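# Push utility cart through self-closing door into yellow bay

## Task

Move the utility cart through the self-closing door into the other room and park it in the yellow taped bay, with all four wheels fully inside the tape and none touching it. The case of copy paper must rest in the cart's top tray without any part overhanging its edges. Wait until the door has closed before finishing. One or both robots may be used. At the end the robots must have released everything and moved away, nothing may be held in place only by a robot, and no robot may have fallen or be left leaning.

## Robot and tools

ROBOTS. Two identical Hello Robot Stretch 4 units, r1 and r2. Each has an omni-wheel base, a lift that travels up a mast, a telescoping arm that reaches forward, a wrist with yaw, pitch and roll, and a two-finger gripper. Each carries four cameras: <r>_head_camera, <r>_head_left_camera, <r>_head_right_camera and <r>_wrist_camera. A robot stands about 1.6 m tall, and its base edge lies within 0.23 m of its base origin.

FRAMES. Each robot reports in its own base frame: origin on the floor below the base centre, x forward, y left, z up. hand_pose is the point between the open fingertips, expressed in that frame; with all wrist joints at 0 its axes line up with the base axes, and the printed value may be slightly wrong. The odometry frame is where the base frame was when the scene began. Because each robot uses its own frames, only camera images, lidar_m and wrist_depth_mm reveal where the two robots are relative to one another.

execute_actions. Argument "actions" is a list holding one action, or empty to just read state and images. The action is an object keyed by "r1" and/or "r2". Under a robot name give "base", "joints", or both, plus optional "pace" and "contact_limits"; or give only "end_of_arm": "enable_torque" to re-power wrist or gripper motors that shut off. Every motion in one action begins together and may finish at different times.
- base: exactly one key, each a relative move from where the base last reported itself. translate_m: metres straight ahead (+) or back (-), -2 to 2. strafe_m: metres sideways, left positive, -2 to 2. rotate_rad: radians of turn in place, counter-clockwise from above positive, -3.2 to 3.2.
- joints: absolute targets by name. lift_m 0 to 1.2 m; arm_m 0 to 0.55 m of extension; wrist_yaw_rad -1.134 to 4.276 (0 forward, + to the left, 3.14 tucked back, over 3.4 the arm may block it); wrist_pitch_rad -1.117 to 4.259 (0 level, 1.57 pointing down); wrist_roll_rad -1.117 to 4.259 (0 fingers level, + turns clockwise viewed from behind); gripper_m -0.038 to 0.141, the fingertip gap in metres (negative means the tips squeeze each other). A target outside a joint's range is clamped and the result notes it; any other bad value or unknown key rejects the whole call.
- pace: "slow", "default", "fast", "max"; base top speeds 0.1/0.3/0.4/0.6 m/s and 1/2/3/4 rad/s, reduced when the lift is above 0.2 m (down to 0.3 m/s and 1 rad/s at 1.2 m).
- contact_limits: {"arm_m": value} from 0 (gentlest) to 0.75 (firmest), default 0.5, sets how hard the arm may press before halting.
- cameras: list of camera names or "all"; omitted or null gives all, [] gives none.
A robot or joint left out of an action may keep pushing toward its earlier target. One action runs at most 15 s. If a result reports a stop, the remaining calls in that same reply are skipped.

wait: seconds 0 to 10; commands nothing and returns state and images. zoom_image: camera name and region [x0, y0, x1, y1] in pixels of that camera's latest full image, top-left origin, at most 504 by 504. read_manual: section "licences" returns licence text only. finished_scene: scene number; irreversible, call only once the cart is parked, the paper is in the tray, the door is shut and the robots have let go and backed off.

RESULTS. base_status / joint_status: "done"; "off_target" (rested short, may still push); "contact_stop_at_<key>" (hit something; that part goes slack, a lift may sag under load, slack wheels may roll); "limit_stop_at_<name>" such as own_body (self-collision guard, often with wrist pitched up below -0.2 and rolled) or tilt (leaning over 6 degrees, lift, arm and wheels go limp); "time_out"; "torque_fault" (wrist motor overloaded and limp until enable_torque). on_its_own lists what the call did not command; its "held at" is a target, not a position. lidar_m: 12 distances in metres, 30-degree sectors, first straight ahead then counter-clockwise (4th left, 7th behind, 10th right); "-" is nothing seen or closer than 0.25 m; it sees from about 0.15 m up, misses glass and thin legs, and sees the other robot but not itself. wrist_depth_mm: 7x7 grid from top left, 100 to 2000 mm. base_odometry counts wheel turns, so slip reads as travel; if turned_by_wheels and turned_by_imu differ by over about 0.1 rad, something was hit or slipped. base_tilt in degrees, forward and right positive, with a fixed bias up to 1.5. motor_effort in percent, bracket is the peak; wheel values positive push toward a right turn. A steady gripper effort change signals a firm grip; gripper_m and "done" do not. The "pictures" line names the images in order.

GRIPPING. Command a gap smaller than the object to grasp; squeezing tighter pulls it slightly toward the wrist. If fingertips jam against a surface below, lift. To unfold at the start, send lift_m 0.4 with wrist_yaw_rad 0 together.

CAUTIONS. Robots must never press into each other: once bases touch, any further drive pushes hard and can end the run. Two robots given the same drive can differ by about 3 cm per metre, which strains any shared load and can tip one. Avoid turning or driving with over 1 kg held at arm_m above 0.2, especially at fast paces; steady pulls with a high gripper or high contact limit can also tip a robot. A level gripper carrying over about 2 kg faults the wrist. Avoid drops, slams and hard impacts, and watch for the paper case being nudged off the tray by stray disturbances.

Each tool is called after "Call:" by a JSON object that holds its "op" and its "data".

## Session

Call:
{"op": "execute_actions", "data": {"actions": []}}

Scene clock: 0.00 s.
r1.base_odometry: x=+0.000 y=+0.000 heading=+0.000 (m, m, rad; r1's odometry frame)
r1.turned_by_wheels: +0.000 (rad since the last result)
r1.turned_by_imu: +0.000 (rad since the last result)
r1.base_tilt: forward=+0.4 right=+0.2 (deg)
r1.lidar_m: 2.97 1.01 0.72 0.69 0.71 0.97 2.58 2.69 3.62 1.56 1.92 2.45
r1.base_status: not commanded
r1.joint_positions: lift_m=+0.192 arm_m=+0.001 wrist_yaw_rad=+3.054 wrist_pitch_rad=+0.003 wrist_roll_rad=-0.011 gripper_m=+0.057
r1.joint_status: not commanded
r1.motor_effort: lift_m=+19 arm_m=-1 wrist_yaw_rad=+0 wrist_pitch_rad=-6 wrist_roll_rad=-1 gripper_m=-2 wheel_0=+0 wheel_1=+0 wheel_2=+0 (%)
r1.hand_pose: x=-0.1082 y=+0.1123 z=+0.3690 quat_wxyz=(+0.044, -0.002, -0.006, +0.999) (m; r1's base frame)
r1.wrist_depth_mm: 138 206 - - 1537 960 715 / 109 142 - - 1576 960 715 / 112 142 - - 1576 991 741 / 127 156 - - 1661 976 741 / - - - - 1499 1008 741 / 1464 1464 198 1336 202 991 750 / 976 904 917 - 878 842 732
r2.base_odometry: x=+0.000 y=+0.000 heading=+0.000 (m, m, rad; r2's odometry frame)
r2.turned_by_wheels: +0.000 (rad since the last result)
r2.turned_by_imu: +0.000 (rad since the last result)
r2.base_tilt: forward=+0.3 right=+0.3 (deg)
r2.lidar_m: 2.51 2.47 2.45 1.49 3.06 2.29 2.20 1.69 1.25 1.22 1.30 1.84
r2.base_status: not commanded
r2.joint_positions: lift_m=+0.251 arm_m=-0.002 wrist_yaw_rad=+3.058 wrist_pitch_rad=+0.006 wrist_roll_rad=+0.007 gripper_m=+0.057
r2.joint_status: not commanded
r2.motor_effort: lift_m=+20 arm_m=+0 wrist_yaw_rad=+2 wrist_pitch_rad=-4 wrist_roll_rad=+0 gripper_m=-4 wheel_0=+0 wheel_1=+0 wheel_2=+0 (%)
r2.hand_pose: x=-0.1111 y=+0.1111 z=+0.4276 quat_wxyz=(+0.042, -0.003, +0.004, +0.999) (m; r2's base frame)
r2.wrist_depth_mm: 141 143 - - - - - / - 143 - - - - - / 106 141 253 - - - - / 117 143 - - - - - / 1863 - - - - - - / 1661 1661 198 1756 198 1708 1708 / 1118 1078 1098 143 1098 1098 1138
pictures: r1_head_camera, r1_head_left_camera, r1_head_right_camera, r1_wrist_camera, r2_head_camera, r2_head_left_camera, r2_head_right_camera, r2_wrist_camera
Images, in order (width x height): r1_head_camera 420x560, r1_head_left_camera 420x672, r1_head_right_camera 420x672, r1_wrist_camera 616x392, r2_head_camera 420x560, r2_head_left_camera 420x672, r2_head_right_camera 420x672, r2_wrist_camera 616x392.

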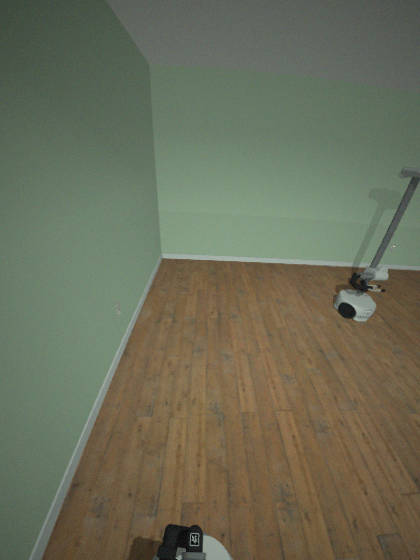

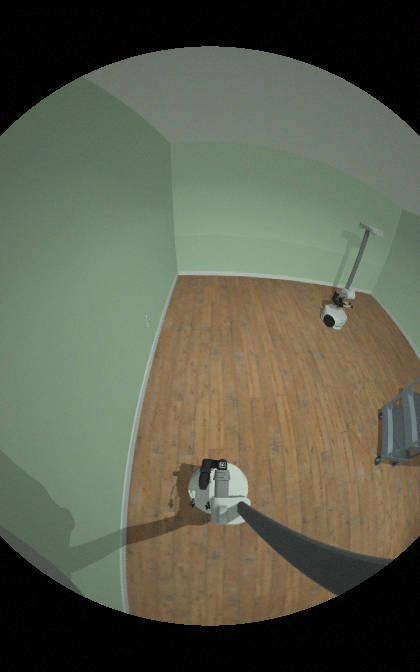

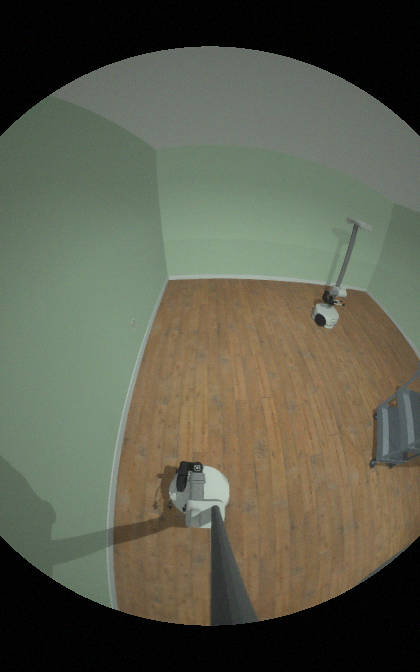

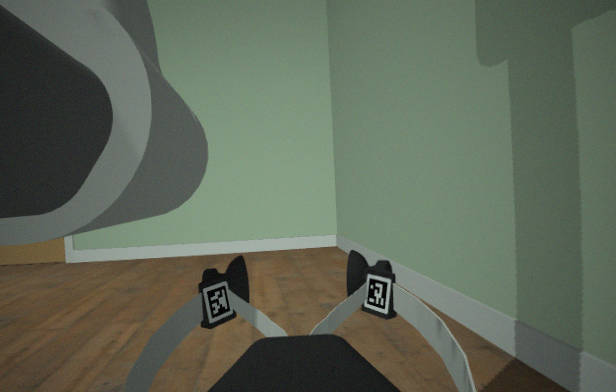

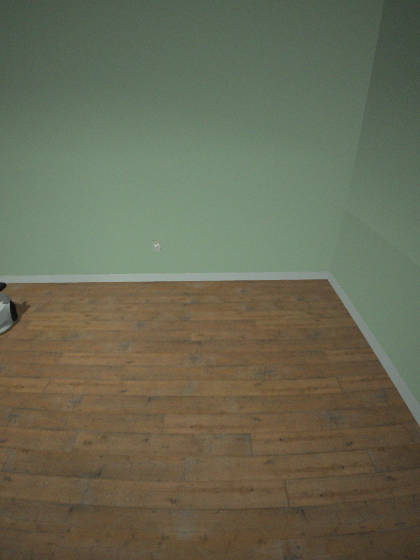

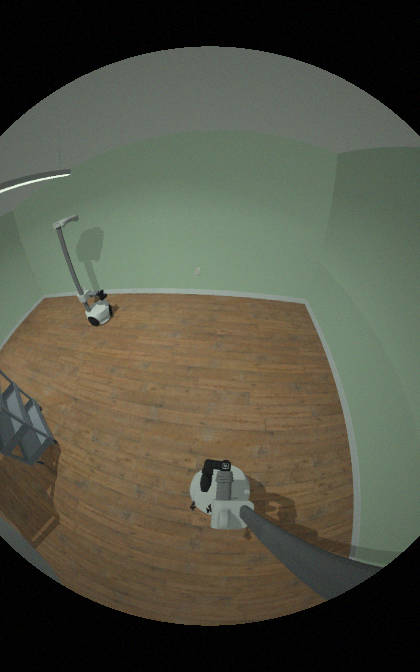

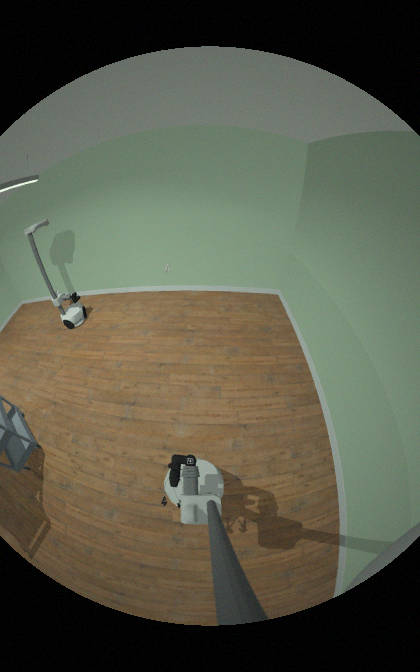

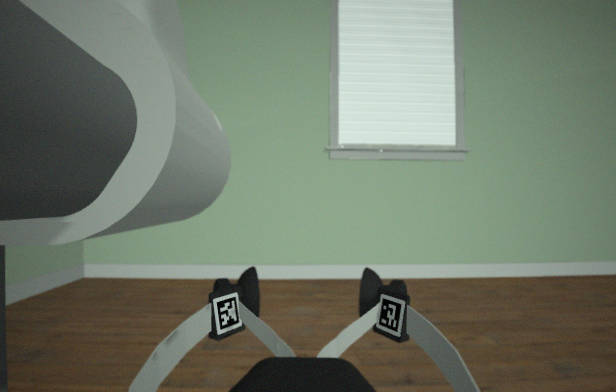

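Call:
{"op": "execute_actions", "data": {"actions": [{"r1":{"base":{"rotate_rad":-2.6}},"r2":{"base":{"rotate_rad":1.57},"joints":{"lift_m":0.7,"wrist_yaw_rad":0}}}], "cameras": ["r1_head_camera","r2_head_camera","r2_wrist_camera"]}}

Call:
{"op": "zoom_image", "data": {"camera": "r1_head_camera", "region": [0,50,420,400]}}

Scene clock: 3.70 s.
r1.base_odometry: x=+0.000 y=+0.000 heading=-2.600 (m, m, rad; r1's odometry frame)
r1.turned_by_wheels: -2.600 (rad since the last result)
r1.turned_by_imu: -2.617 (rad since the last result)
r1.base_tilt: forward=+0.3 right=+0.2 (deg)
r1.lidar_m: 2.69 3.69 1.56 2.31 2.47 2.82 0.99 0.71 0.68 0.71 0.98 2.57
r1.base_status: done
r1.joint_positions: lift_m=+0.192 arm_m=+0.001 wrist_yaw_rad=+3.054 wrist_pitch_rad=+0.003 wrist_roll_rad=-0.011 gripper_m=+0.057
r1.joint_status: not commanded
r1.motor_effort: lift_m=+19(19) arm_m=-1(1) wrist_yaw_rad=-1(0) wrist_pitch_rad=-5(5) wrist_roll_rad=-1(0) gripper_m=-3(2) wheel_0=+1(7) wheel_1=+0(7) wheel_2=+0(7) (%)
r1.hand_pose: x=-0.1082 y=+0.1123 z=+0.3690 quat_wxyz=(+0.044, -0.002, -0.006, +0.999) (m; r1's base frame)
r1.wrist_depth_mm: 138 205 1430 - - - - / 108 142 1430 - - - - / 112 142 1430 - - - - / 127 156 1430 - - - - / 768 1025 1336 - - - - / 809 976 198 1336 202 1255 1205 / 798 878 917 - 878 842 842
r2.base_odometry: x=+0.000 y=+0.000 heading=+1.570 (m, m, rad; r2's odometry frame)
r2.turned_by_wheels: +1.570 (rad since the last result)
r2.turned_by_imu: +1.612 (rad since the last result)
r2.base_tilt: forward=+0.1 right=+0.5 (deg)
r2.lidar_m: 1.46 3.00 2.27 2.20 1.71 1.27 1.24 1.27 1.84 2.52 2.46 2.48
r2.base_status: done
r2.joint_positions: lift_m=+0.700 arm_m=-0.002 wrist_yaw_rad=+0.000 wrist_pitch_rad=+0.006 wrist_roll_rad=+0.007 gripper_m=+0.057
r2.joint_status: all done
r2.motor_effort: lift_m=+24(26) arm_m=+0(0) wrist_yaw_rad=-1(4) wrist_pitch_rad=-5(5) wrist_roll_rad=-1(0) gripper_m=+0(2) wheel_0=-1(6) wheel_1=+0(6) wheel_2=+1(9) (%)
r2.hand_pose: x=+0.4577 y=-0.0873 z=+0.8761 quat_wxyz=(+1.000, +0.004, +0.003, +0.000) (m; r2's base frame)
r2.wrist_depth_mm: - - - - - - - / - - - - - - - / - - - - - - - / - - - 1661 - - - / - - - - - - - / - - 198 1661 198 - - / - - 1863 143 1983 - -
pictures: r1_head_camera, r2_head_camera, r2_wrist_camera
camera_calibration (this result's frames):
r2_wrist_camera: T_world_to_cam=[[0.0116534, -0.999923, -0.00421235, -0.0931468], [0.022237, 0.00447074, -0.999743, 0.933176], [0.999685, 0.0115567, 0.0222874, -0.253397], [0, 0, 0, 1]] pos_world=[0.233651, -0.0943832, 0.938191]
Images, in order (width x height): r1_head_camera 420x560, r2_head_camera 420x560, r2_wrist_camera 616x392.

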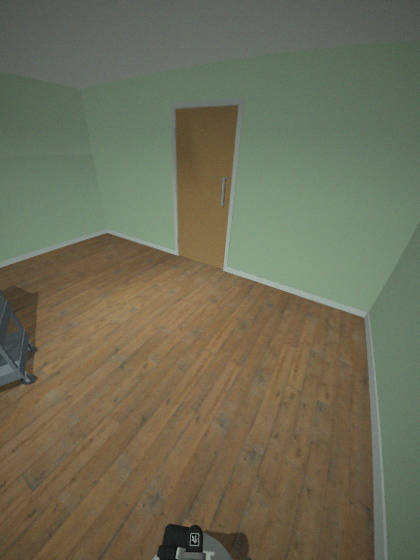

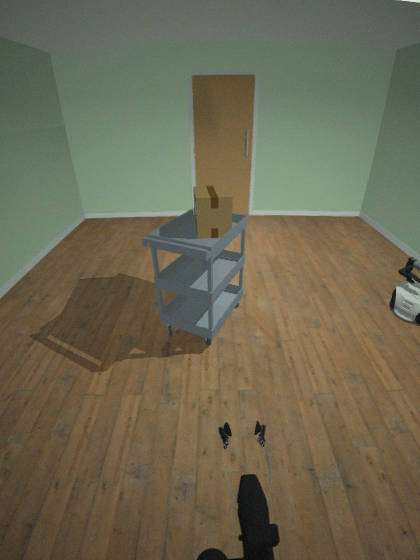

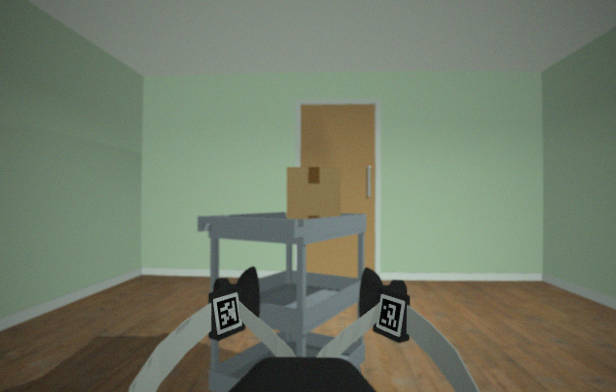

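Region (0, 50, 420, 400) of r1_head_camera's 420x560 image, scaled by 1.200, with more detail than that image has.

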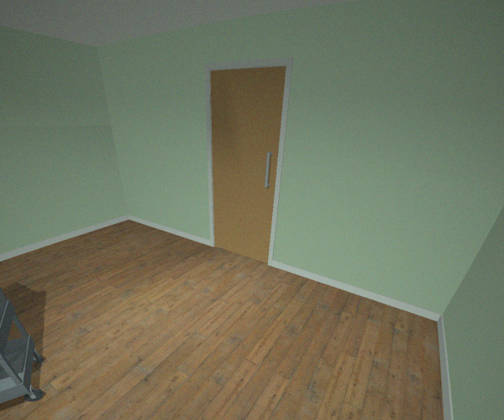

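Call:
{"op": "execute_actions", "data": {"actions": [{"r1":{"base":{"translate_m":1.9},"pace":"fast"},"r2":{"base":{"translate_m":0.5}}}], "cameras": []}}

Call:
{"op": "execute_actions", "data": {"actions": [{"r1":{"base":{"rotate_rad":-0.56},"joints":{"lift_m":0.85,"wrist_yaw_rad":0,"gripper_m":0.12}},"r2":{"base":{"strafe_m":0.5}}}], "cameras": ["r1_head_camera","r1_wrist_camera","r2_head_camera","r2_wrist_camera"]}}

Scene clock: 10.77 s.
r1.base_odometry: x=-1.628 y=-0.980 heading=-2.600 (m, m, rad; r1's odometry frame)
r1.turned_by_wheels: +0.000 (rad since the last result)
r1.turned_by_imu: -0.003 (rad since the last result)
r1.base_tilt: forward=+0.3 right=+0.2 (deg)
r1.lidar_m: 0.94 1.34 3.07 3.21 1.62 3.03 2.37 1.69 1.63 1.35 0.98 0.94
r1.base_status: done
r1.joint_positions: lift_m=+0.192 arm_m=+0.001 wrist_yaw_rad=+3.054 wrist_pitch_rad=+0.003 wrist_roll_rad=-0.011 gripper_m=+0.057
r1.joint_status: not commanded
r1.motor_effort: lift_m=+19(19) arm_m=-1(1) wrist_yaw_rad=+0(1) wrist_pitch_rad=-5(5) wrist_roll_rad=+0(1) gripper_m=-3(3) wheel_0=+1(8) wheel_1=+0(8) wheel_2=+0(12) (%)
r1.hand_pose: x=-0.1082 y=+0.1123 z=+0.3690 quat_wxyz=(+0.044, -0.002, -0.006, +0.999) (m; r1's base frame)
r1.wrist_depth_mm: 138 206 - - - - - / 108 142 - - - - - / 112 142 - - - - - / 127 156 - - - - - / 1661 - - - - - - / 1464 1430 198 1336 201 1229 1182 / 991 904 917 - 891 842 854
r2.base_odometry: x=+0.000 y=+0.500 heading=+1.570 (m, m, rad; r2's odometry frame)
r2.turned_by_wheels: +0.000 (rad since the last result)
r2.turned_by_imu: +0.002 (rad since the last result)
r2.base_tilt: forward=+0.4 right=+0.6 (deg)
r2.lidar_m: 0.97 1.19 2.24 2.16 2.31 1.81 1.74 1.83 2.57 2.53 2.68 3.00
r2.base_status: done
r2.joint_positions: lift_m=+0.700 arm_m=-0.002 wrist_yaw_rad=+0.000 wrist_pitch_rad=+0.006 wrist_roll_rad=+0.007 gripper_m=+0.057
r2.joint_status: not commanded
r2.motor_effort: lift_m=+24(25) arm_m=+0(0) wrist_yaw_rad=+0(1) wrist_pitch_rad=-4(4) wrist_roll_rad=-1(0) gripper_m=-3(2) wheel_0=+1(6) wheel_1=+1(4) wheel_2=+0(9) (%)
r2.hand_pose: x=+0.4576 y=-0.0874 z=+0.8761 quat_wxyz=(+1.000, +0.004, +0.003, +0.000) (m; r2's base frame)
r2.wrist_depth_mm: - - - - - - - / - - - - - - - / - - - - - - - / - - - 1118 - - - / - - 917 976 - - - / - - 198 1430 198 - - / - - 960 143 1983 - -
pictures: none
No camera images: the call's "cameras" was empty. Leave "cameras" out to get every camera's image.

Scene clock: 14.23 s.
r1.base_odometry: x=-1.628 y=-0.980 heading=+3.124 (m, m, rad; r1's odometry frame)
r1.turned_by_wheels: -0.559 (rad since the last result)
r1.turned_by_imu: -0.564 (rad since the last result)
r1.base_tilt: forward=+0.4 right=+0.1 (deg)
r1.lidar_m: 0.94 0.94 1.31 3.09 3.19 1.60 - 2.40 1.72 1.62 1.40 0.99
r1.base_status: done
r1.joint_positions: lift_m=+0.850 arm_m=+0.001 wrist_yaw_rad=+0.000 wrist_pitch_rad=+0.003 wrist_roll_rad=-0.011 gripper_m=+0.120
r1.joint_status: all done
r1.motor_effort: lift_m=+22(25) arm_m=-1(1) wrist_yaw_rad=-1(8) wrist_pitch_rad=-6(5) wrist_roll_rad=-2(1) gripper_m=+0(3) wheel_0=+2(7) wheel_1=+2(8) wheel_2=+3(10) (%)
r1.hand_pose: x=+0.4601 y=-0.0873 z=+1.0272 quat_wxyz=(+1.000, -0.006, +0.001, +0.000) (m; r1's base frame)
r1.wrist_depth_mm: 707 723 732 750 759 768 798 / 707 723 741 750 759 768 788 / 715 732 741 741 768 778 788 / 715 723 741 750 768 778 778 / 723 723 741 750 768 778 809 / 715 707 741 759 768 778 788 / 723 723 750 - 778 778 798
r2.base_odometry: x=-0.500 y=+0.500 heading=+1.570 (m, m, rad; r2's odometry frame)
r2.turned_by_wheels: +0.000 (rad since the last result)
r2.turned_by_imu: +0.001 (rad since the last result)
r2.base_tilt: forward=+0.3 right=+0.5 (deg)
r2.lidar_m: 1.14 2.29 1.72 1.66 1.79 1.78 1.71 1.81 2.56 3.04 3.22 1.08
r2.base_status: done
r2.joint_positions: lift_m=+0.700 arm_m=-0.002 wrist_yaw_rad=+0.000 wrist_pitch_rad=+0.006 wrist_roll_rad=+0.007 gripper_m=+0.057
r2.joint_status: not commanded
r2.motor_effort: lift_m=+23(24) arm_m=+0(0) wrist_yaw_rad=+1(1) wrist_pitch_rad=-5(5) wrist_roll_rad=+0(0) gripper_m=-5(5) wheel_0=+1(9) wheel_1=+0(8) wheel_2=-1(5) (%)
r2.hand_pose: x=+0.4576 y=-0.0874 z=+0.8761 quat_wxyz=(+1.000, +0.004, +0.003, +0.000) (m; r2's base frame)
r2.wrist_depth_mm: - - - - - - - / - - - - - - - / - - - - - - - / - - - - - 1098 - / - - - - 931 866 - / - - 198 - 198 1430 - / - - - 143 946 866 -
pictures: r1_head_camera, r1_wrist_camera, r2_head_camera, r2_wrist_camera
camera_calibration (this result's frames):
r1_wrist_camera: T_world_to_cam=[[-0.0347855, -0.999314, -0.0127074, -0.0667861], [-0.00731172, 0.0129692, -0.999889, 1.08799], [0.999368, -0.0346887, -0.00775784, -0.223501], [0, 0, 0, 1]] pos_world=[0.228992, -0.0886037, 1.08529]
r2_wrist_camera: T_world_to_cam=[[0.0112691, -0.999928, -0.00421212, -0.0930816], [0.0222388, 0.00446197, -0.999743, 0.933249], [0.999689, 0.0111725, 0.0222875, -0.253399], [0, 0, 0, 1]] pos_world=[0.233615, -0.0944079, 0.938265]
Images, in order (width x height): r1_head_camera 420x560, r1_wrist_camera 616x392, r2_head_camera 420x560, r2_wrist_camera 616x392.

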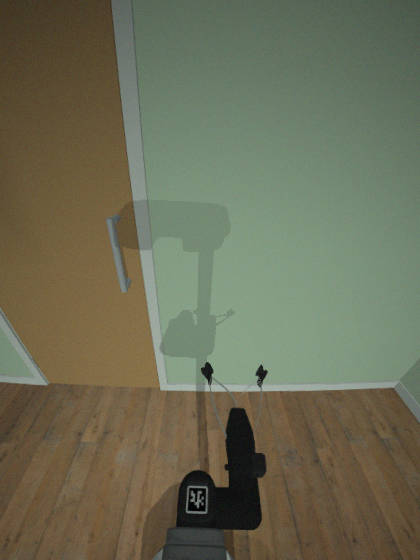

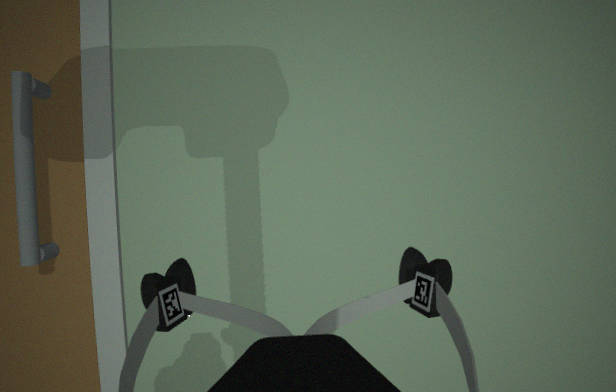

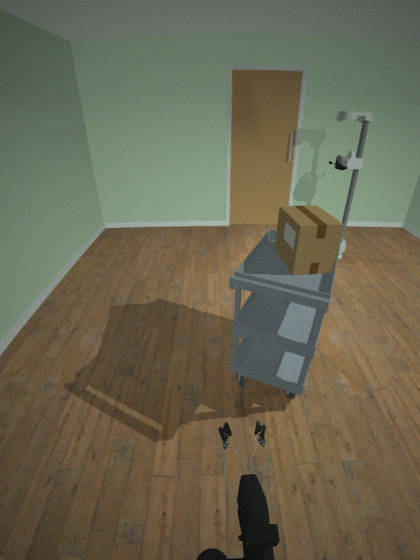

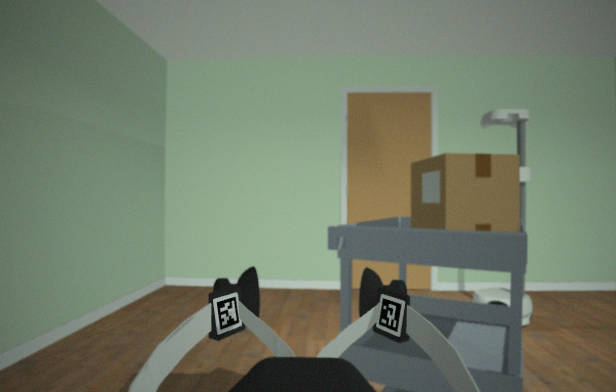

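Call:
{"op": "execute_actions", "data": {"actions": [{"r1":{"base":{"strafe_m":0.51},"joints":{"arm_m":0.2}},"r2":{"base":{"rotate_rad":-0.45},"joints":{"gripper_m":0.12}}}], "cameras": ["r1_head_camera","r1_wrist_camera","r2_head_camera","r2_wrist_camera"]}}

Call:
{"op": "zoom_image", "data": {"camera": "r2_head_camera", "region": [60,180,320,440]}}

Scene clock: 18.37 s.
r1.base_odometry: x=-1.637 y=-1.490 heading=+3.124 (m, m, rad; r1's odometry frame)
r1.turned_by_wheels: +0.000 (rad since the last result)
r1.turned_by_imu: -0.002 (rad since the last result)
r1.base_tilt: forward=+0.4 right=+0.1 (deg)
r1.lidar_m: 0.87 0.96 1.32 2.58 2.66 1.42 1.43 3.17 2.23 2.14 1.38 0.98
r1.base_status: done
r1.joint_positions: lift_m=+0.850 arm_m=+0.199 wrist_yaw_rad=+0.000 wrist_pitch_rad=+0.003 wrist_roll_rad=-0.011 gripper_m=+0.120
r1.joint_status: all done
r1.motor_effort: lift_m=+21(22) arm_m=+6(6) wrist_yaw_rad=-2(2) wrist_pitch_rad=-5(6) wrist_roll_rad=+0(2) gripper_m=+0(0) wheel_0=+0(11) wheel_1=+1(11) wheel_2=+0(0) (%)
r1.hand_pose: x=+0.6583 y=-0.0874 z=+1.0273 quat_wxyz=(+1.000, -0.006, +0.001, +0.000) (m; r1's base frame)
r1.wrist_depth_mm: 504 508 521 530 525 549 559 / 504 512 521 530 535 549 554 / 508 512 521 535 539 554 564 / 508 512 525 535 539 554 559 / 508 512 525 535 535 554 559 / 508 512 521 535 530 559 564 / 512 521 525 - 535 559 559
r2.base_odometry: x=-0.500 y=+0.500 heading=+1.120 (m, m, rad; r2's odometry frame)
r2.turned_by_wheels: -0.450 (rad since the last result)
r2.turned_by_imu: -0.460 (rad since the last result)
r2.base_tilt: forward=+0.3 right=+0.6 (deg)
r2.lidar_m: 1.10 1.16 2.16 1.71 1.65 1.84 1.73 1.70 1.85 2.79 3.03 3.26
r2.base_status: done
r2.joint_positions: lift_m=+0.700 arm_m=-0.002 wrist_yaw_rad=+0.000 wrist_pitch_rad=+0.006 wrist_roll_rad=+0.007 gripper_m=+0.120
r2.joint_status: all done
r2.motor_effort: lift_m=+24(24) arm_m=+0(0) wrist_yaw_rad=+1(1) wrist_pitch_rad=-4(5) wrist_roll_rad=+0(0) gripper_m=+0(2) wheel_0=+0(6) wheel_1=+1(6) wheel_2=-1(6) (%)
r2.hand_pose: x=+0.4576 y=-0.0874 z=+0.8761 quat_wxyz=(+1.000, +0.004, +0.003, +0.000) (m; r2's base frame)
r2.wrist_depth_mm: - - - - - - - / - - - - - - - / - - - - - - - / - - 1366 - - - - / - - 976 - - - - / - - 1308 1576 - - - / - 991 960 146 - - -
pictures: r1_head_camera, r1_wrist_camera, r2_head_camera, r2_wrist_camera
camera_calibration (this result's frames):
r1_wrist_camera: T_world_to_cam=[[-0.0349637, -0.999308, -0.0127107, -0.0598202], [-0.00721542, 0.0129705, -0.99989, 1.08941], [0.999363, -0.0348681, -0.00766392, -0.421732], [0, 0, 0, 1]] pos_world=[0.427233, -0.088614, 1.08529]
r2_wrist_camera: T_world_to_cam=[[0.0111961, -0.999928, -0.00421215, -0.0930693], [0.0222392, 0.00446037, -0.999743, 0.933249], [0.99969, 0.0110995, 0.0222876, -0.2534], [0, 0, 0, 1]] pos_world=[0.233609, -0.0944126, 0.938265]
Images, in order (width x height): r1_head_camera 420x560, r1_wrist_camera 616x392, r2_head_camera 420x560, r2_wrist_camera 616x392.

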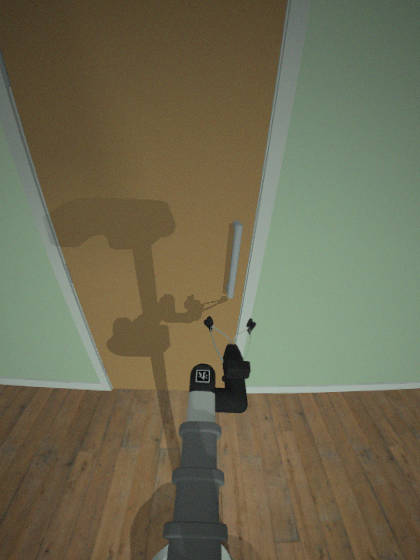

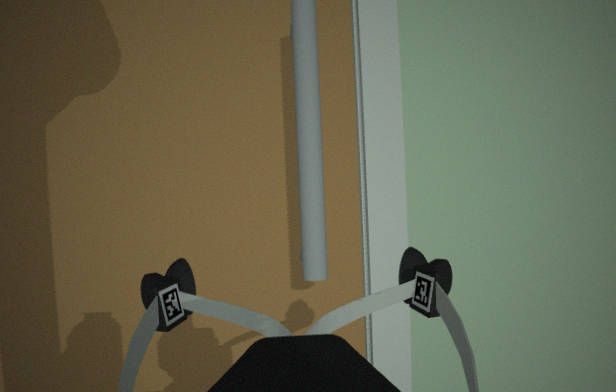

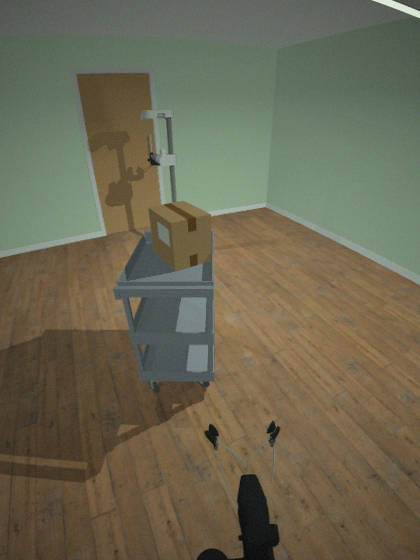

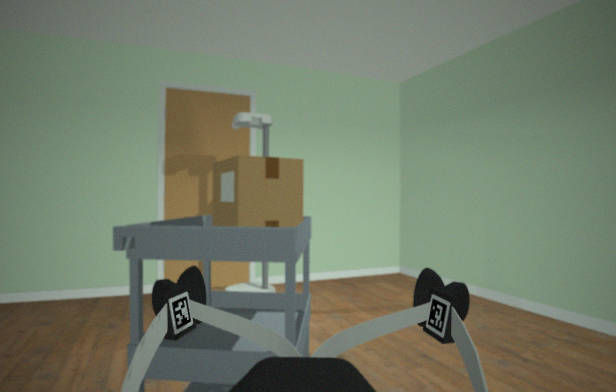

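Region (60, 180, 320, 440) of r2_head_camera's 420x560 image, scaled by 1.938, with more detail than that image has.

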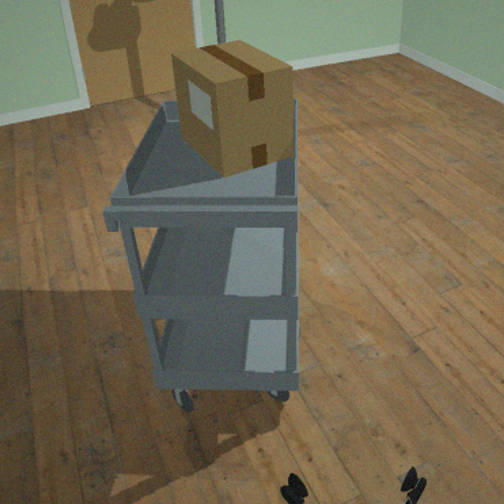

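Call:
{"op": "execute_actions", "data": {"actions": [{"r1":{"base":{"translate_m":0.235},"joints":{"lift_m":0.89}},"r2":{"base":{"strafe_m":0.22},"joints":{"wrist_roll_rad":1.57,"lift_m":0.69}}}], "cameras": ["r1_wrist_camera"]}}

Call:
{"op": "execute_actions", "data": {"actions": [{"r1":{"joints":{"gripper_m":-0.02}},"r2":{"base":{"translate_m":0.5}}}], "cameras": ["r1_head_camera","r1_wrist_camera","r2_head_camera","r2_wrist_camera"]}}

Scene clock: 21.60 s.
r1.base_odometry: x=-1.872 y=-1.486 heading=+3.124 (m, m, rad; r1's odometry frame)
r1.turned_by_wheels: +0.000 (rad since the last result)
r1.turned_by_imu: -0.001 (rad since the last result)
r1.base_tilt: forward=+0.3 right=+0.2 (deg)
r1.lidar_m: 0.62 0.72 0.95 2.50 2.67 1.65 1.67 3.15 2.25 2.14 1.02 0.72
r1.base_status: done
r1.joint_positions: lift_m=+0.890 arm_m=+0.199 wrist_yaw_rad=+0.000 wrist_pitch_rad=+0.003 wrist_roll_rad=-0.011 gripper_m=+0.120
r1.joint_status: all done
r1.motor_effort: lift_m=+21(21) arm_m=+6(6) wrist_yaw_rad=-1(1) wrist_pitch_rad=-5(6) wrist_roll_rad=+0(0) gripper_m=+0(2) wheel_0=+3(4) wheel_1=+2(8) wheel_2=+0(11) (%)
r1.hand_pose: x=+0.6584 y=-0.0874 z=+1.0673 quat_wxyz=(+1.000, -0.006, +0.001, +0.000) (m; r1's base frame)
r1.wrist_depth_mm: 281 286 290 220 298 290 310 / 282 286 291 219 300 293 310 / 282 287 291 223 300 293 312 / 283 287 293 226 303 294 312 / 282 287 293 297 303 294 314 / 285 286 294 220 226 296 314 / 283 290 294 - 306 297 315
r2.base_odometry: x=-0.698 y=+0.596 heading=+1.120 (m, m, rad; r2's odometry frame)
r2.turned_by_wheels: +0.000 (rad since the last result)
r2.turned_by_imu: +0.001 (rad since the last result)
r2.base_tilt: forward=+0.2 right=+0.7 (deg)
r2.lidar_m: 1.10 3.98 1.88 1.49 1.45 1.63 1.82 1.79 1.94 2.92 3.24 3.51
r2.base_status: done
r2.joint_positions: lift_m=+0.690 arm_m=-0.002 wrist_yaw_rad=+0.000 wrist_pitch_rad=+0.006 wrist_roll_rad=+1.570 gripper_m=+0.120
r2.joint_status: all done
r2.motor_effort: lift_m=+16(21) arm_m=+0(0) wrist_yaw_rad=+1(2) wrist_pitch_rad=-5(5) wrist_roll_rad=+2(4) gripper_m=-3(1) wheel_0=+1(8) wheel_1=+0(9) wheel_2=-1(3) (%)
r2.hand_pose: x=+0.4576 y=-0.0874 z=+0.8667 quat_wxyz=(+0.707, +0.707, +0.002, -0.002) (m; r2's base frame)
r2.wrist_depth_mm: - - - - - 1921 1255 / - - - - - 1921 1281 / - - - - - 1808 1229 / - - - 1182 1576 1255 960 / - - - 1229 1576 1255 960 / - - 216 - 960 1255 976 / - - - 146 - 1618 1255
pictures: r1_wrist_camera
camera_calibration (this result's frames):
r1_wrist_camera: T_world_to_cam=[[-0.0350164, -0.999306, -0.0127107, -0.0592904], [-0.00721487, 0.0129709, -0.99989, 1.12941], [0.999361, -0.0349208, -0.00766406, -0.421474], [0, 0, 0, 1]] pos_world=[0.427277, -0.088617, 1.1253]
Images, in order (width x height): r1_wrist_camera 616x392.

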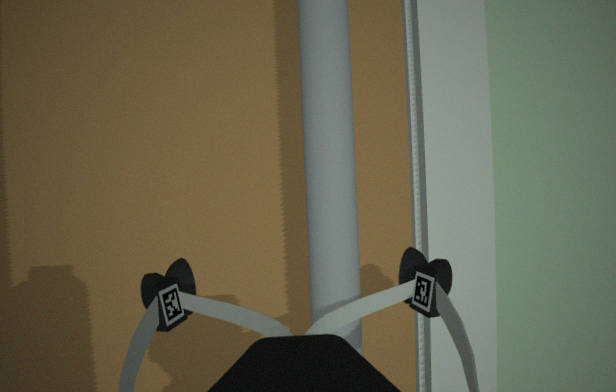

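Scene clock: 24.73 s.
r1.base_odometry: x=-1.872 y=-1.486 heading=+3.123 (m, m, rad; r1's odometry frame)
r1.turned_by_wheels: -0.002 (rad since the last result)
r1.turned_by_imu: -0.003 (rad since the last result)
r1.base_tilt: forward=+0.4 right=+0.2 (deg)
r1.lidar_m: 0.61 0.72 0.94 2.46 2.67 1.66 1.67 3.14 2.24 2.13 1.03 0.71
r1.base_status: not commanded
r1.joint_positions: lift_m=+0.890 arm_m=+0.199 wrist_yaw_rad=-0.016 wrist_pitch_rad=+0.003 wrist_roll_rad=-0.011 gripper_m=-0.019
r1.joint_status: all done
r1.on_its_own: wrist_yaw_rad is at rest, and its effort (+44) is outside its rest range (-13 to +13)
r1.motor_effort: lift_m=+22(22) arm_m=+5(6) wrist_yaw_rad=+44(52) wrist_pitch_rad=-6(6) wrist_roll_rad=+0(0) gripper_m=-26(29) wheel_0=-9(9) wheel_1=-3(3) wheel_2=-4(4) (%)
r1.hand_pose: x=+0.6571 y=-0.0920 z=+1.0673 quat_wxyz=(+1.000, -0.006, +0.001, -0.008) (m; r1's base frame)
r1.wrist_depth_mm: 270 274 281 208 291 312 319 / 270 276 281 211 294 314 319 / 271 276 281 213 294 315 320 / 271 277 283 213 294 315 322 / 272 277 281 210 294 317 325 / 273 278 186 208 182 303 324 / 273 277 283 - 297 303 324
r2.base_odometry: x=-0.480 y=+1.046 heading=+1.120 (m, m, rad; r2's odometry frame)
r2.turned_by_wheels: +0.000 (rad since the last result)
r2.turned_by_imu: +0.001 (rad since the last result)
r2.base_tilt: forward=+0.3 right=+0.8 (deg)
r2.lidar_m: 0.59 0.64 2.15 1.71 1.67 1.80 2.29 2.25 2.44 3.07 3.05 0.63
r2.base_status: done
r2.joint_positions: lift_m=+0.690 arm_m=-0.002 wrist_yaw_rad=+0.000 wrist_pitch_rad=+0.006 wrist_roll_rad=+1.570 gripper_m=+0.120
r2.joint_status: not commanded
r2.motor_effort: lift_m=+16(16) arm_m=+0(0) wrist_yaw_rad=+1(1) wrist_pitch_rad=-5(4) wrist_roll_rad=+1(1) gripper_m=-4(3) wheel_0=+0(5) wheel_1=+1(5) wheel_2=+2(11) (%)
r2.hand_pose: x=+0.4576 y=-0.0874 z=+0.8667 quat_wxyz=(+0.707, +0.707, +0.002, -0.002) (m; r2's base frame)
r2.wrist_depth_mm: - - - - - 1863 1281 / - - - - - 1863 1308 / - - - 759 445 741 445 / - - 723 683 1060 854 580 / - - 759 668 1078 842 574 / - - 217 878 449 723 574 / - - - 146 - 715 564
pictures: r1_head_camera, r1_wrist_camera, r2_head_camera, r2_wrist_camera
camera_calibration (this result's frames):
r1_wrist_camera: T_world_to_cam=[[-0.0508241, -0.998627, -0.0127111, -0.0534335], [-0.00703584, 0.0130853, -0.99989, 1.12935], [0.998683, -0.050729, -0.00769123, -0.421386], [0, 0, 0, 1]] pos_world=[0.426061, -0.0895144, 1.1253]
r2_wrist_camera: T_world_to_cam=[[0.0049519, -0.00410656, -0.999979, 0.859869], [0.0284389, 0.999588, -0.00396412, 0.144924], [0.999583, -0.0284186, 0.00506664, -0.24167], [0, 0, 0, 1]] pos_world=[0.23319, -0.148201, 0.86165]
Images, in order (width x height): r1_head_camera 420x560, r1_wrist_camera 616x392, r2_head_camera 420x560, r2_wrist_camera 616x392.

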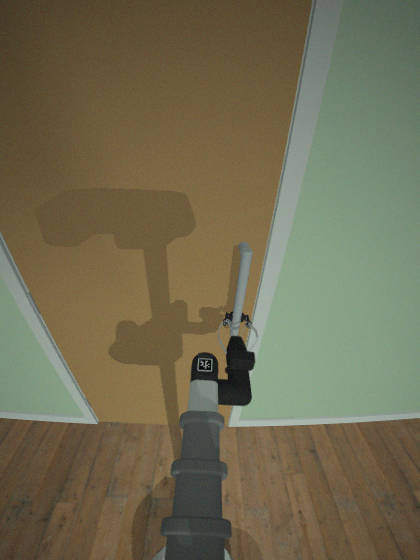

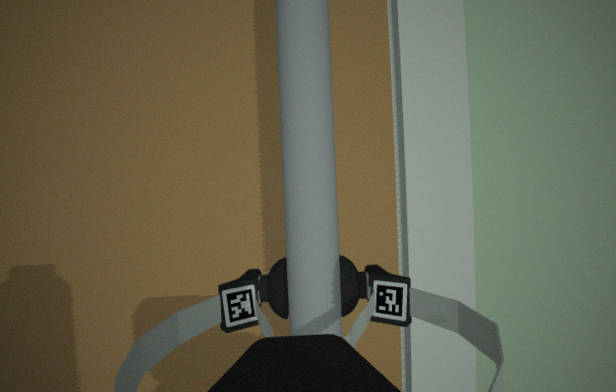

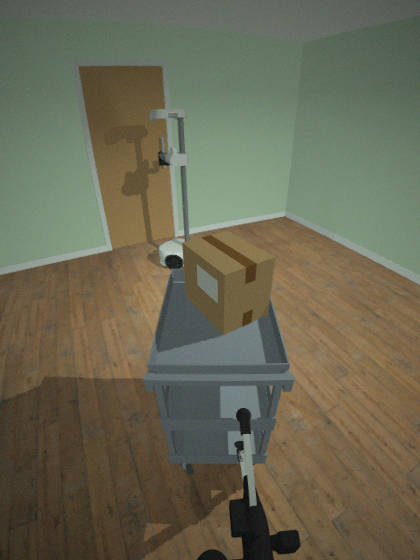

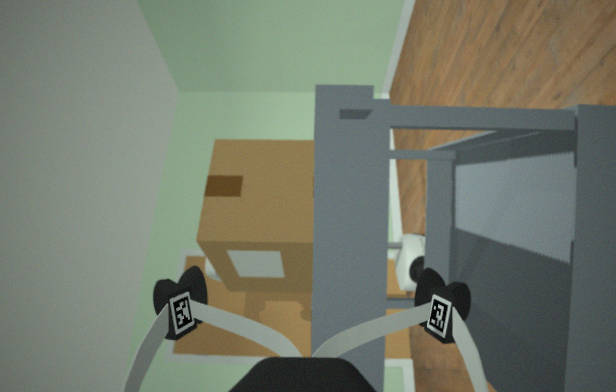

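Call:
{"op": "execute_actions", "data": {"actions": [{"r1":{"base":{"translate_m":-0.2},"pace":"slow"},"r2":{"base":{"strafe_m":0.05},"joints":{"lift_m":0.656,"arm_m":0.15}}}], "cameras": ["r1_head_camera","r2_head_camera","r2_wrist_camera"]}}

Scene clock: 29.10 s.
r1.base_odometry: x=-1.672 y=-1.490 heading=+3.124 (m, m, rad; r1's odometry frame)
r1.turned_by_wheels: +0.001 (rad since the last result)
r1.turned_by_imu: -0.001 (rad since the last result)
r1.base_tilt: forward=+0.4 right=+0.1 (deg)
r1.lidar_m: 0.62 0.81 1.24 2.59 2.67 1.46 1.48 3.16 2.23 2.14 1.32 0.94
r1.base_status: done
r1.joint_positions: lift_m=+0.890 arm_m=+0.199 wrist_yaw_rad=+0.012 wrist_pitch_rad=+0.003 wrist_roll_rad=-0.011 gripper_m=-0.019
r1.joint_status: not commanded
r1.on_its_own: wrist_yaw_rad is at rest, and its effort (-35) is outside its rest range (-13 to +13)
r1.motor_effort: lift_m=+22(22) arm_m=+4(5) wrist_yaw_rad=-35(43) wrist_pitch_rad=-6(6) wrist_roll_rad=+1(0) gripper_m=-30(28) wheel_0=+3(16) wheel_1=+0(7) wheel_2=+10(11) (%)
r1.hand_pose: x=+0.6597 y=-0.0840 z=+1.0672 quat_wxyz=(+1.000, -0.006, +0.001, +0.006) (m; r1's base frame)
r1.wrist_depth_mm: 340 319 303 282 278 504 512 / 340 322 306 223 282 508 512 / 342 322 306 220 285 508 521 / 342 325 309 218 285 508 517 / 345 327 307 216 283 512 517 / 349 329 185 213 187 512 517 / 349 322 315 - 285 512 525
r2.base_odometry: x=-0.525 y=+1.068 heading=+1.121 (m, m, rad; r2's odometry frame)
r2.turned_by_wheels: +0.000 (rad since the last result)
r2.turned_by_imu: +0.002 (rad since the last result)
r2.base_tilt: forward=+0.4 right=+0.6 (deg)
r2.lidar_m: 0.61 3.49 2.09 1.66 1.61 1.77 2.30 2.27 2.45 3.13 3.09 0.61
r2.base_status: done
r2.joint_positions: lift_m=+0.656 arm_m=+0.149 wrist_yaw_rad=+0.000 wrist_pitch_rad=+0.006 wrist_roll_rad=+1.570 gripper_m=+0.120
r2.joint_status: all done
r2.motor_effort: lift_m=+16(15) arm_m=+8(9) wrist_yaw_rad=+0(2) wrist_pitch_rad=-5(5) wrist_roll_rad=+0(1) gripper_m=-1(2) wheel_0=+2(7) wheel_1=-2(8) wheel_2=+1(2) (%)
r2.hand_pose: x=+0.6080 y=-0.0874 z=+0.8328 quat_wxyz=(+0.707, +0.707, +0.002, -0.002) (m; r2's base frame)
r2.wrist_depth_mm: - - - 277 296 307 303 / - - - 294 - 1708 496 / - - 580 294 878 768 525 / - - 530 296 917 768 525 / - - 621 297 - 759 521 / - - 216 298 300 661 517 / - - - 146 - 609 517
pictures: r1_head_camera, r2_head_camera, r2_wrist_camera
camera_calibration (this result's frames):
r2_wrist_camera: T_world_to_cam=[[0.00503555, -0.00402998, -0.999979, 0.82516], [0.0283585, 0.99959, -0.0038856, 0.140475], [0.999585, -0.0283384, 0.00514777, -0.391833], [0, 0, 0, 1]] pos_world=[0.383531, -0.148196, 0.827705]
Images, in order (width x height): r1_head_camera 420x560, r2_head_camera 420x560, r2_wrist_camera 616x392.

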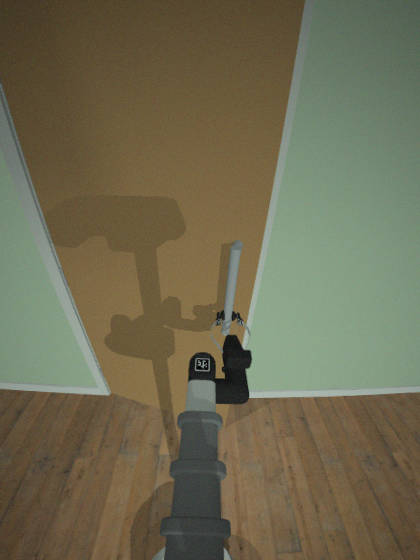

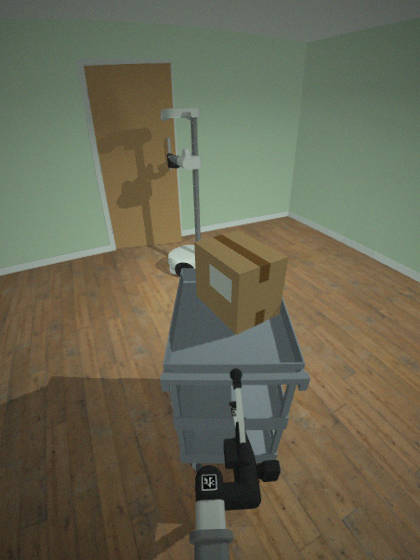

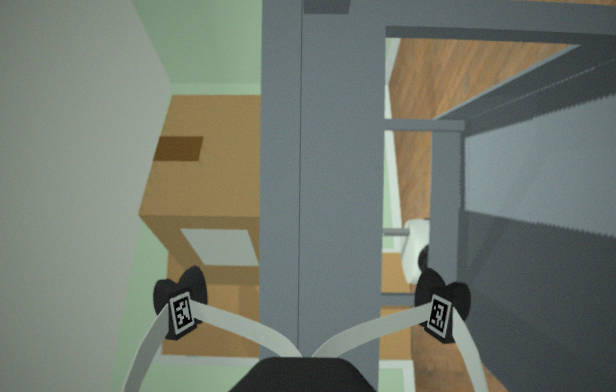

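Call:
{"op": "execute_actions", "data": {"actions": [{"r1":{"base":{"strafe_m":0.07},"joints":{"arm_m":0.1},"pace":"slow"},"r2":{"joints":{"lift_m":0.678,"gripper_m":0.04}}}], "cameras": []}}

Call:
{"op": "execute_actions", "data": {"actions": [{"r1":{"base":{"strafe_m":0.07},"joints":{"arm_m":0.0},"pace":"slow"},"r2":{"joints":{"gripper_m":-0.02}}}], "cameras": ["r1_head_camera","r2_head_camera","r2_wrist_camera"]}}

Scene clock: 34.43 s.
r1.base_odometry: x=-1.673 y=-1.559 heading=+3.122 (m, m, rad; r1's odometry frame)
r1.turned_by_wheels: -0.001 (rad since the last result)
r1.turned_by_imu: -0.005 (rad since the last result)
r1.base_tilt: forward=+0.4 right=+0.2 (deg)
r1.lidar_m: 0.54 0.75 1.23 2.51 2.58 1.46 1.44 3.28 2.33 2.21 1.33 0.60
r1.base_status: done
r1.joint_positions: lift_m=+0.890 arm_m=+0.101 wrist_yaw_rad=-0.012 wrist_pitch_rad=+0.003 wrist_roll_rad=-0.011 gripper_m=-0.019
r1.joint_status: all done
r1.on_its_own: wrist_yaw_rad is at rest, and its effort (+35) is outside its rest range (-13 to +13)
r1.motor_effort: lift_m=+22(21) arm_m=-6(7) wrist_yaw_rad=+35(49) wrist_pitch_rad=-6(6) wrist_roll_rad=+0(1) gripper_m=-26(27) wheel_0=-13(15) wheel_1=+0(9) wheel_2=-6(9) (%)
r1.hand_pose: x=+0.5593 y=-0.0910 z=+1.0672 quat_wxyz=(+1.000, -0.006, +0.001, -0.006) (m; r1's base frame)
r1.wrist_depth_mm: 379 345 317 215 277 621 640 / 377 347 317 216 278 627 647 / 382 349 320 219 278 621 640 / 384 351 320 222 282 627 640 / 384 351 322 216 278 634 647 / 389 355 186 215 183 627 640 / 394 349 330 - 278 634 654
r2.base_odometry: x=-0.525 y=+1.068 heading=+1.121 (m, m, rad; r2's odometry frame)
r2.turned_by_wheels: +0.000 (rad since the last result)
r2.turned_by_imu: +0.002 (rad since the last result)
r2.base_tilt: forward=+0.2 right=+0.6 (deg)
r2.lidar_m: 0.61 3.46 2.10 1.66 1.61 1.78 2.31 2.25 2.44 3.14 3.09 0.64
r2.base_status: not commanded
r2.joint_positions: lift_m=+0.678 arm_m=+0.149 wrist_yaw_rad=+0.000 wrist_pitch_rad=+0.006 wrist_roll_rad=+1.570 gripper_m=+0.040
r2.joint_status: all done
r2.motor_effort: lift_m=+25(27) arm_m=+8(8) wrist_yaw_rad=+1(1) wrist_pitch_rad=-4(5) wrist_roll_rad=+1(0) gripper_m=-3(5) wheel_0=+2(2) wheel_1=-2(2) wheel_2=+1(1) (%)
r2.hand_pose: x=+0.6080 y=-0.0874 z=+0.8541 quat_wxyz=(+0.707, +0.707, +0.002, -0.002) (m; r2's base frame)
r2.wrist_depth_mm: - - - 234 293 306 303 / - - - 235 294 1921 530 / - - 580 236 296 820 559 / - - 530 297 297 820 559 / - - 621 298 297 809 554 / - - 206 238 207 798 549 / - - - 145 301 661 544
pictures: none
No camera images: the call's "cameras" was empty. Leave "cameras" out to get every camera's image.

Scene clock: 36.70 s.
r1.base_odometry: x=-1.675 y=-1.629 heading=+3.121 (m, m, rad; r1's odometry frame)
r1.turned_by_wheels: -0.002 (rad since the last result)
r1.turned_by_imu: -0.016 (rad since the last result)
r1.base_tilt: forward=+0.4 right=+0.2 (deg)
r1.lidar_m: 0.43 0.69 1.23 2.44 2.51 1.79 1.44 3.43 2.38 2.27 1.34 0.44
r1.base_status: done
r1.joint_positions: lift_m=+0.890 arm_m=+0.002 wrist_yaw_rad=-0.015 wrist_pitch_rad=+0.004 wrist_roll_rad=-0.011 gripper_m=-0.019
r1.joint_status: all done
r1.on_its_own: wrist_yaw_rad is at rest, and its effort (+41) is outside its rest range (-13 to +13)
r1.motor_effort: lift_m=+22(21) arm_m=-6(7) wrist_yaw_rad=+41(81) wrist_pitch_rad=-10(10) wrist_roll_rad=+0(0) gripper_m=-23(28) wheel_0=-11(21) wheel_1=+0(4) wheel_2=-10(11) (%)
r1.hand_pose: x=+0.4596 y=-0.0917 z=+1.0668 quat_wxyz=(+1.000, -0.006, +0.002, -0.007) (m; r1's base frame)
r1.wrist_depth_mm: 439 379 332 218 267 741 750 / 442 382 336 221 271 732 750 / 442 384 336 219 271 741 750 / 449 387 338 218 273 741 759 / 455 392 342 217 271 741 768 / 462 397 186 215 185 750 759 / 466 379 355 - 273 741 759
r2.base_odometry: x=-0.525 y=+1.068 heading=+1.121 (m, m, rad; r2's odometry frame)
r2.turned_by_wheels: +0.000 (rad since the last result)
r2.turned_by_imu: +0.001 (rad since the last result)
r2.base_tilt: forward=+0.4 right=+0.7 (deg)
r2.lidar_m: 0.60 3.42 2.10 1.65 1.62 1.77 2.31 2.27 2.46 3.13 3.09 0.61
r2.base_status: not commanded
r2.joint_positions: lift_m=+0.678 arm_m=+0.149 wrist_yaw_rad=+0.003 wrist_pitch_rad=+0.007 wrist_roll_rad=+1.570 gripper_m=-0.019
r2.joint_status: all done
r2.motor_effort: lift_m=+25(25) arm_m=+5(8) wrist_yaw_rad=-8(9) wrist_pitch_rad=-7(7) wrist_roll_rad=+1(1) gripper_m=-20(27) wheel_0=+1(2) wheel_1=-2(2) wheel_2=+5(5) (%)
r2.hand_pose: x=+0.6088 y=-0.0865 z=+0.8538 quat_wxyz=(+0.707, +0.707, +0.004, -0.001) (m; r2's base frame)
r2.wrist_depth_mm: - - - 225 285 891 301 / - - - 227 286 1921 525 / - - 569 229 287 809 559 / - - 521 289 290 820 554 / - - 615 293 291 809 554 / - - 187 231 189 750 549 / - - - 150 296 569 544
pictures: r1_head_camera, r2_head_camera, r2_wrist_camera
camera_calibration (this result's frames):
r2_wrist_camera: T_world_to_cam=[[0.00418132, -0.00401761, -0.999983, 0.846682], [0.0254029, 0.99967, -0.00391014, 0.141507], [0.999669, -0.0253861, 0.00428199, -0.391819], [0, 0, 0, 1]] pos_world=[0.384555, -0.148006, 0.848898]
Images, in order (width x height): r1_head_camera 420x560, r2_head_camera 420x560, r2_wrist_camera 616x392.

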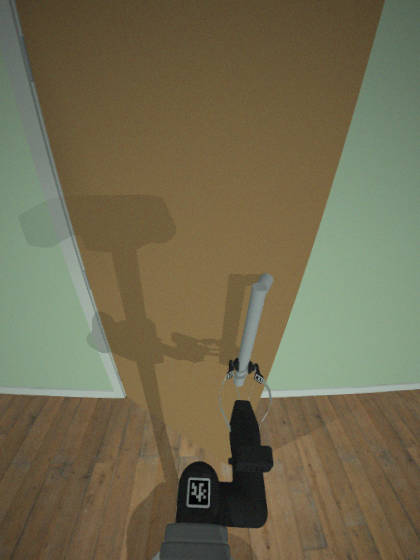

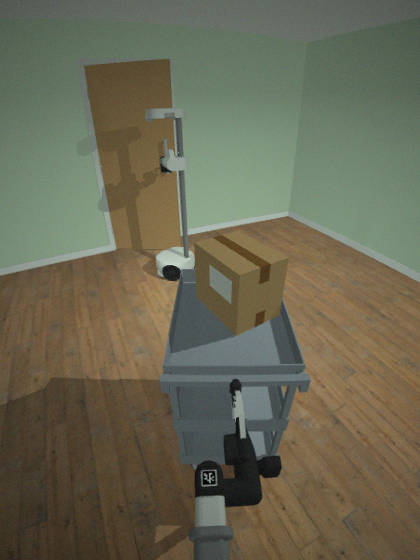

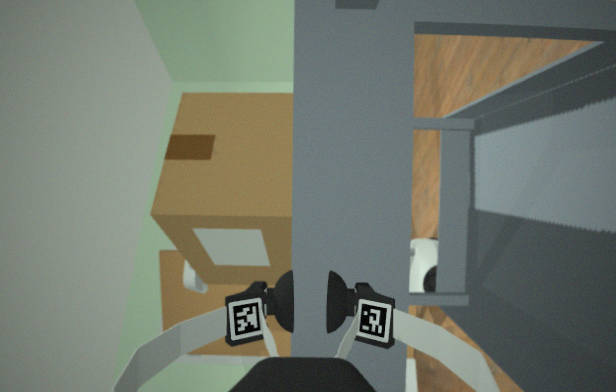

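Call:
{"op": "execute_actions", "data": {"actions": [{"r1":{"base":{"strafe_m":0.05},"joints":{"wrist_yaw_rad":-0.15},"pace":"slow"},"r2":{"base":{"translate_m":0.15},"pace":"slow"}}], "cameras": []}}

Call:
{"op": "execute_actions", "data": {"actions": [{"r1":{"base":{"strafe_m":0.055},"joints":{"wrist_yaw_rad":-0.3},"pace":"slow"},"r2":{"base":{"translate_m":0.15},"pace":"slow"}}], "cameras": ["r2_head_camera"]}}

Scene clock: 42.30 s.
r1.base_odometry: x=-1.676 y=-1.679 heading=+3.120 (m, m, rad; r1's odometry frame)
r1.turned_by_wheels: -0.001 (rad since the last result)
r1.turned_by_imu: -0.003 (rad since the last result)
r1.base_tilt: forward=+0.4 right=+0.2 (deg)
r1.lidar_m: 0.52 0.71 1.20 2.40 2.47 2.43 1.27 3.52 2.45 2.32 1.34 0.43
r1.base_status: done
r1.joint_positions: lift_m=+0.890 arm_m=+0.001 wrist_yaw_rad=-0.164 wrist_pitch_rad=+0.004 wrist_roll_rad=-0.011 gripper_m=-0.019
r1.joint_status: all done
r1.on_its_own: wrist_yaw_rad is at rest, and its effort (+40) is outside its rest range (-13 to +13)
r1.motor_effort: lift_m=+21(22) arm_m=-5(6) wrist_yaw_rad=+40(52) wrist_pitch_rad=-11(11) wrist_roll_rad=+0(1) gripper_m=-27(30) wheel_0=-11(11) wheel_1=+1(8) wheel_2=-4(4) (%)
r1.hand_pose: x=+0.4426 y=-0.1333 z=+1.0667 quat_wxyz=(+0.997, -0.005, +0.003, -0.082) (m; r1's base frame)
r1.wrist_depth_mm: 379 345 317 216 277 831 904 / 382 347 319 217 277 842 891 / 384 349 320 220 279 842 904 / 384 351 324 222 282 842 891 / 389 355 325 217 281 842 891 / 394 357 185 216 185 842 904 / 394 345 332 - 279 831 917
r2.base_odometry: x=-0.460 y=+1.203 heading=+1.121 (m, m, rad; r2's odometry frame)
r2.turned_by_wheels: +0.000 (rad since the last result)
r2.turned_by_imu: +0.001 (rad since the last result)
r2.base_tilt: forward=+0.3 right=+0.5 (deg)
r2.lidar_m: 0.60 3.27 2.17 1.71 1.68 1.82 2.45 2.41 2.60 3.04 3.02 0.61
r2.base_status: done
r2.joint_positions: lift_m=+0.678 arm_m=+0.149 wrist_yaw_rad=-0.002 wrist_pitch_rad=+0.007 wrist_roll_rad=+1.570 gripper_m=-0.020
r2.joint_status: not commanded
r2.motor_effort: lift_m=+25(25) arm_m=+5(5) wrist_yaw_rad=+8(20) wrist_pitch_rad=-5(6) wrist_roll_rad=+0(1) gripper_m=-20(20) wheel_0=+2(7) wheel_1=+3(5) wheel_2=-4(8) (%)
r2.hand_pose: x=+0.6083 y=-0.0881 z=+0.8540 quat_wxyz=(+0.707, +0.707, +0.001, -0.003) (m; r2's base frame)
r2.wrist_depth_mm: - - - 224 282 891 1138 / - - - 224 283 1708 525 / - - 564 227 286 820 559 / - - 517 287 287 820 554 / - - 627 290 290 809 549 / - - 187 230 186 741 549 / - - - 144 294 597 544
pictures: none
No camera images: the call's "cameras" was empty. Leave "cameras" out to get every camera's image.

Scene clock: 45.07 s.
r1.base_odometry: x=-1.677 y=-1.734 heading=+3.119 (m, m, rad; r1's odometry frame)
r1.turned_by_wheels: -0.001 (rad since the last result)
r1.turned_by_imu: -0.002 (rad since the last result)
r1.base_tilt: forward=+0.4 right=+0.2 (deg)
r1.lidar_m: 0.52 0.73 1.18 2.35 2.41 2.29 1.13 3.59 2.52 2.38 1.35 0.40
r1.base_status: done
r1.joint_positions: lift_m=+0.890 arm_m=+0.001 wrist_yaw_rad=-0.313 wrist_pitch_rad=+0.005 wrist_roll_rad=-0.011 gripper_m=-0.019
r1.joint_status: all done
r1.on_its_own: wrist_yaw_rad is at rest, and its effort (+36) is outside its rest range (-13 to +13)
r1.motor_effort: lift_m=+21(22) arm_m=-5(5) wrist_yaw_rad=+36(60) wrist_pitch_rad=-11(12) wrist_roll_rad=-1(1) gripper_m=-25(31) wheel_0=-11(12) wheel_1=+0(5) wheel_2=-4(3) (%)
r1.hand_pose: x=+0.4199 y=-0.1719 z=+1.0667 quat_wxyz=(+0.988, -0.005, +0.003, -0.156) (m; r1's base frame)
r1.wrist_depth_mm: 340 322 306 218 283 991 1138 / 340 324 307 217 285 1008 1138 / 342 325 309 217 286 976 1138 / 343 329 310 221 287 991 1138 / 345 330 312 216 286 1008 1118 / 349 329 184 216 185 1025 1138 / 351 324 317 - 287 991 1160
r2.base_odometry: x=-0.395 y=+1.338 heading=+1.121 (m, m, rad; r2's odometry frame)
r2.turned_by_wheels: +0.000 (rad since the last result)
r2.turned_by_imu: +0.000 (rad since the last result)
r2.base_tilt: forward=+0.2 right=+0.6 (deg)
r2.lidar_m: 0.60 3.08 2.28 1.80 1.74 1.87 2.57 2.55 2.76 3.02 2.96 0.62
r2.base_status: done
r2.joint_positions: lift_m=+0.678 arm_m=+0.149 wrist_yaw_rad=-0.003 wrist_pitch_rad=+0.007 wrist_roll_rad=+1.570 gripper_m=-0.020
r2.joint_status: not commanded
r2.motor_effort: lift_m=+25(25) arm_m=+5(5) wrist_yaw_rad=+10(11) wrist_pitch_rad=-6(5) wrist_roll_rad=+1(1) gripper_m=-18(17) wheel_0=+1(4) wheel_1=+2(4) wheel_2=-2(11) (%)
r2.hand_pose: x=+0.6083 y=-0.0883 z=+0.8540 quat_wxyz=(+0.707, +0.707, +0.001, -0.003) (m; r2's base frame)
r2.wrist_depth_mm: - - - 220 277 1576 427 / - - 615 223 281 1618 530 / - - 559 224 285 820 559 / - - 517 286 287 820 554 / - - 647 289 290 820 554 / - - 187 229 186 750 549 / - - - 144 296 585 535
pictures: r2_head_camera
Images, in order (width x height): r2_head_camera 420x560.

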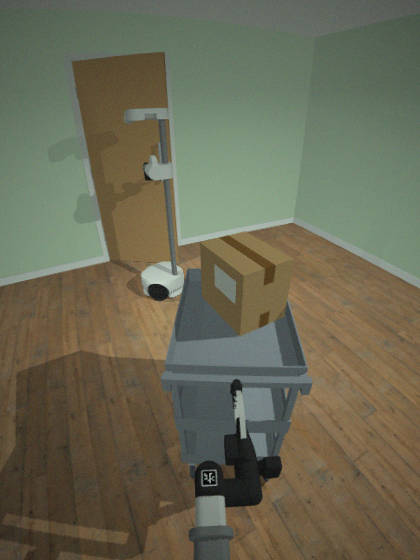

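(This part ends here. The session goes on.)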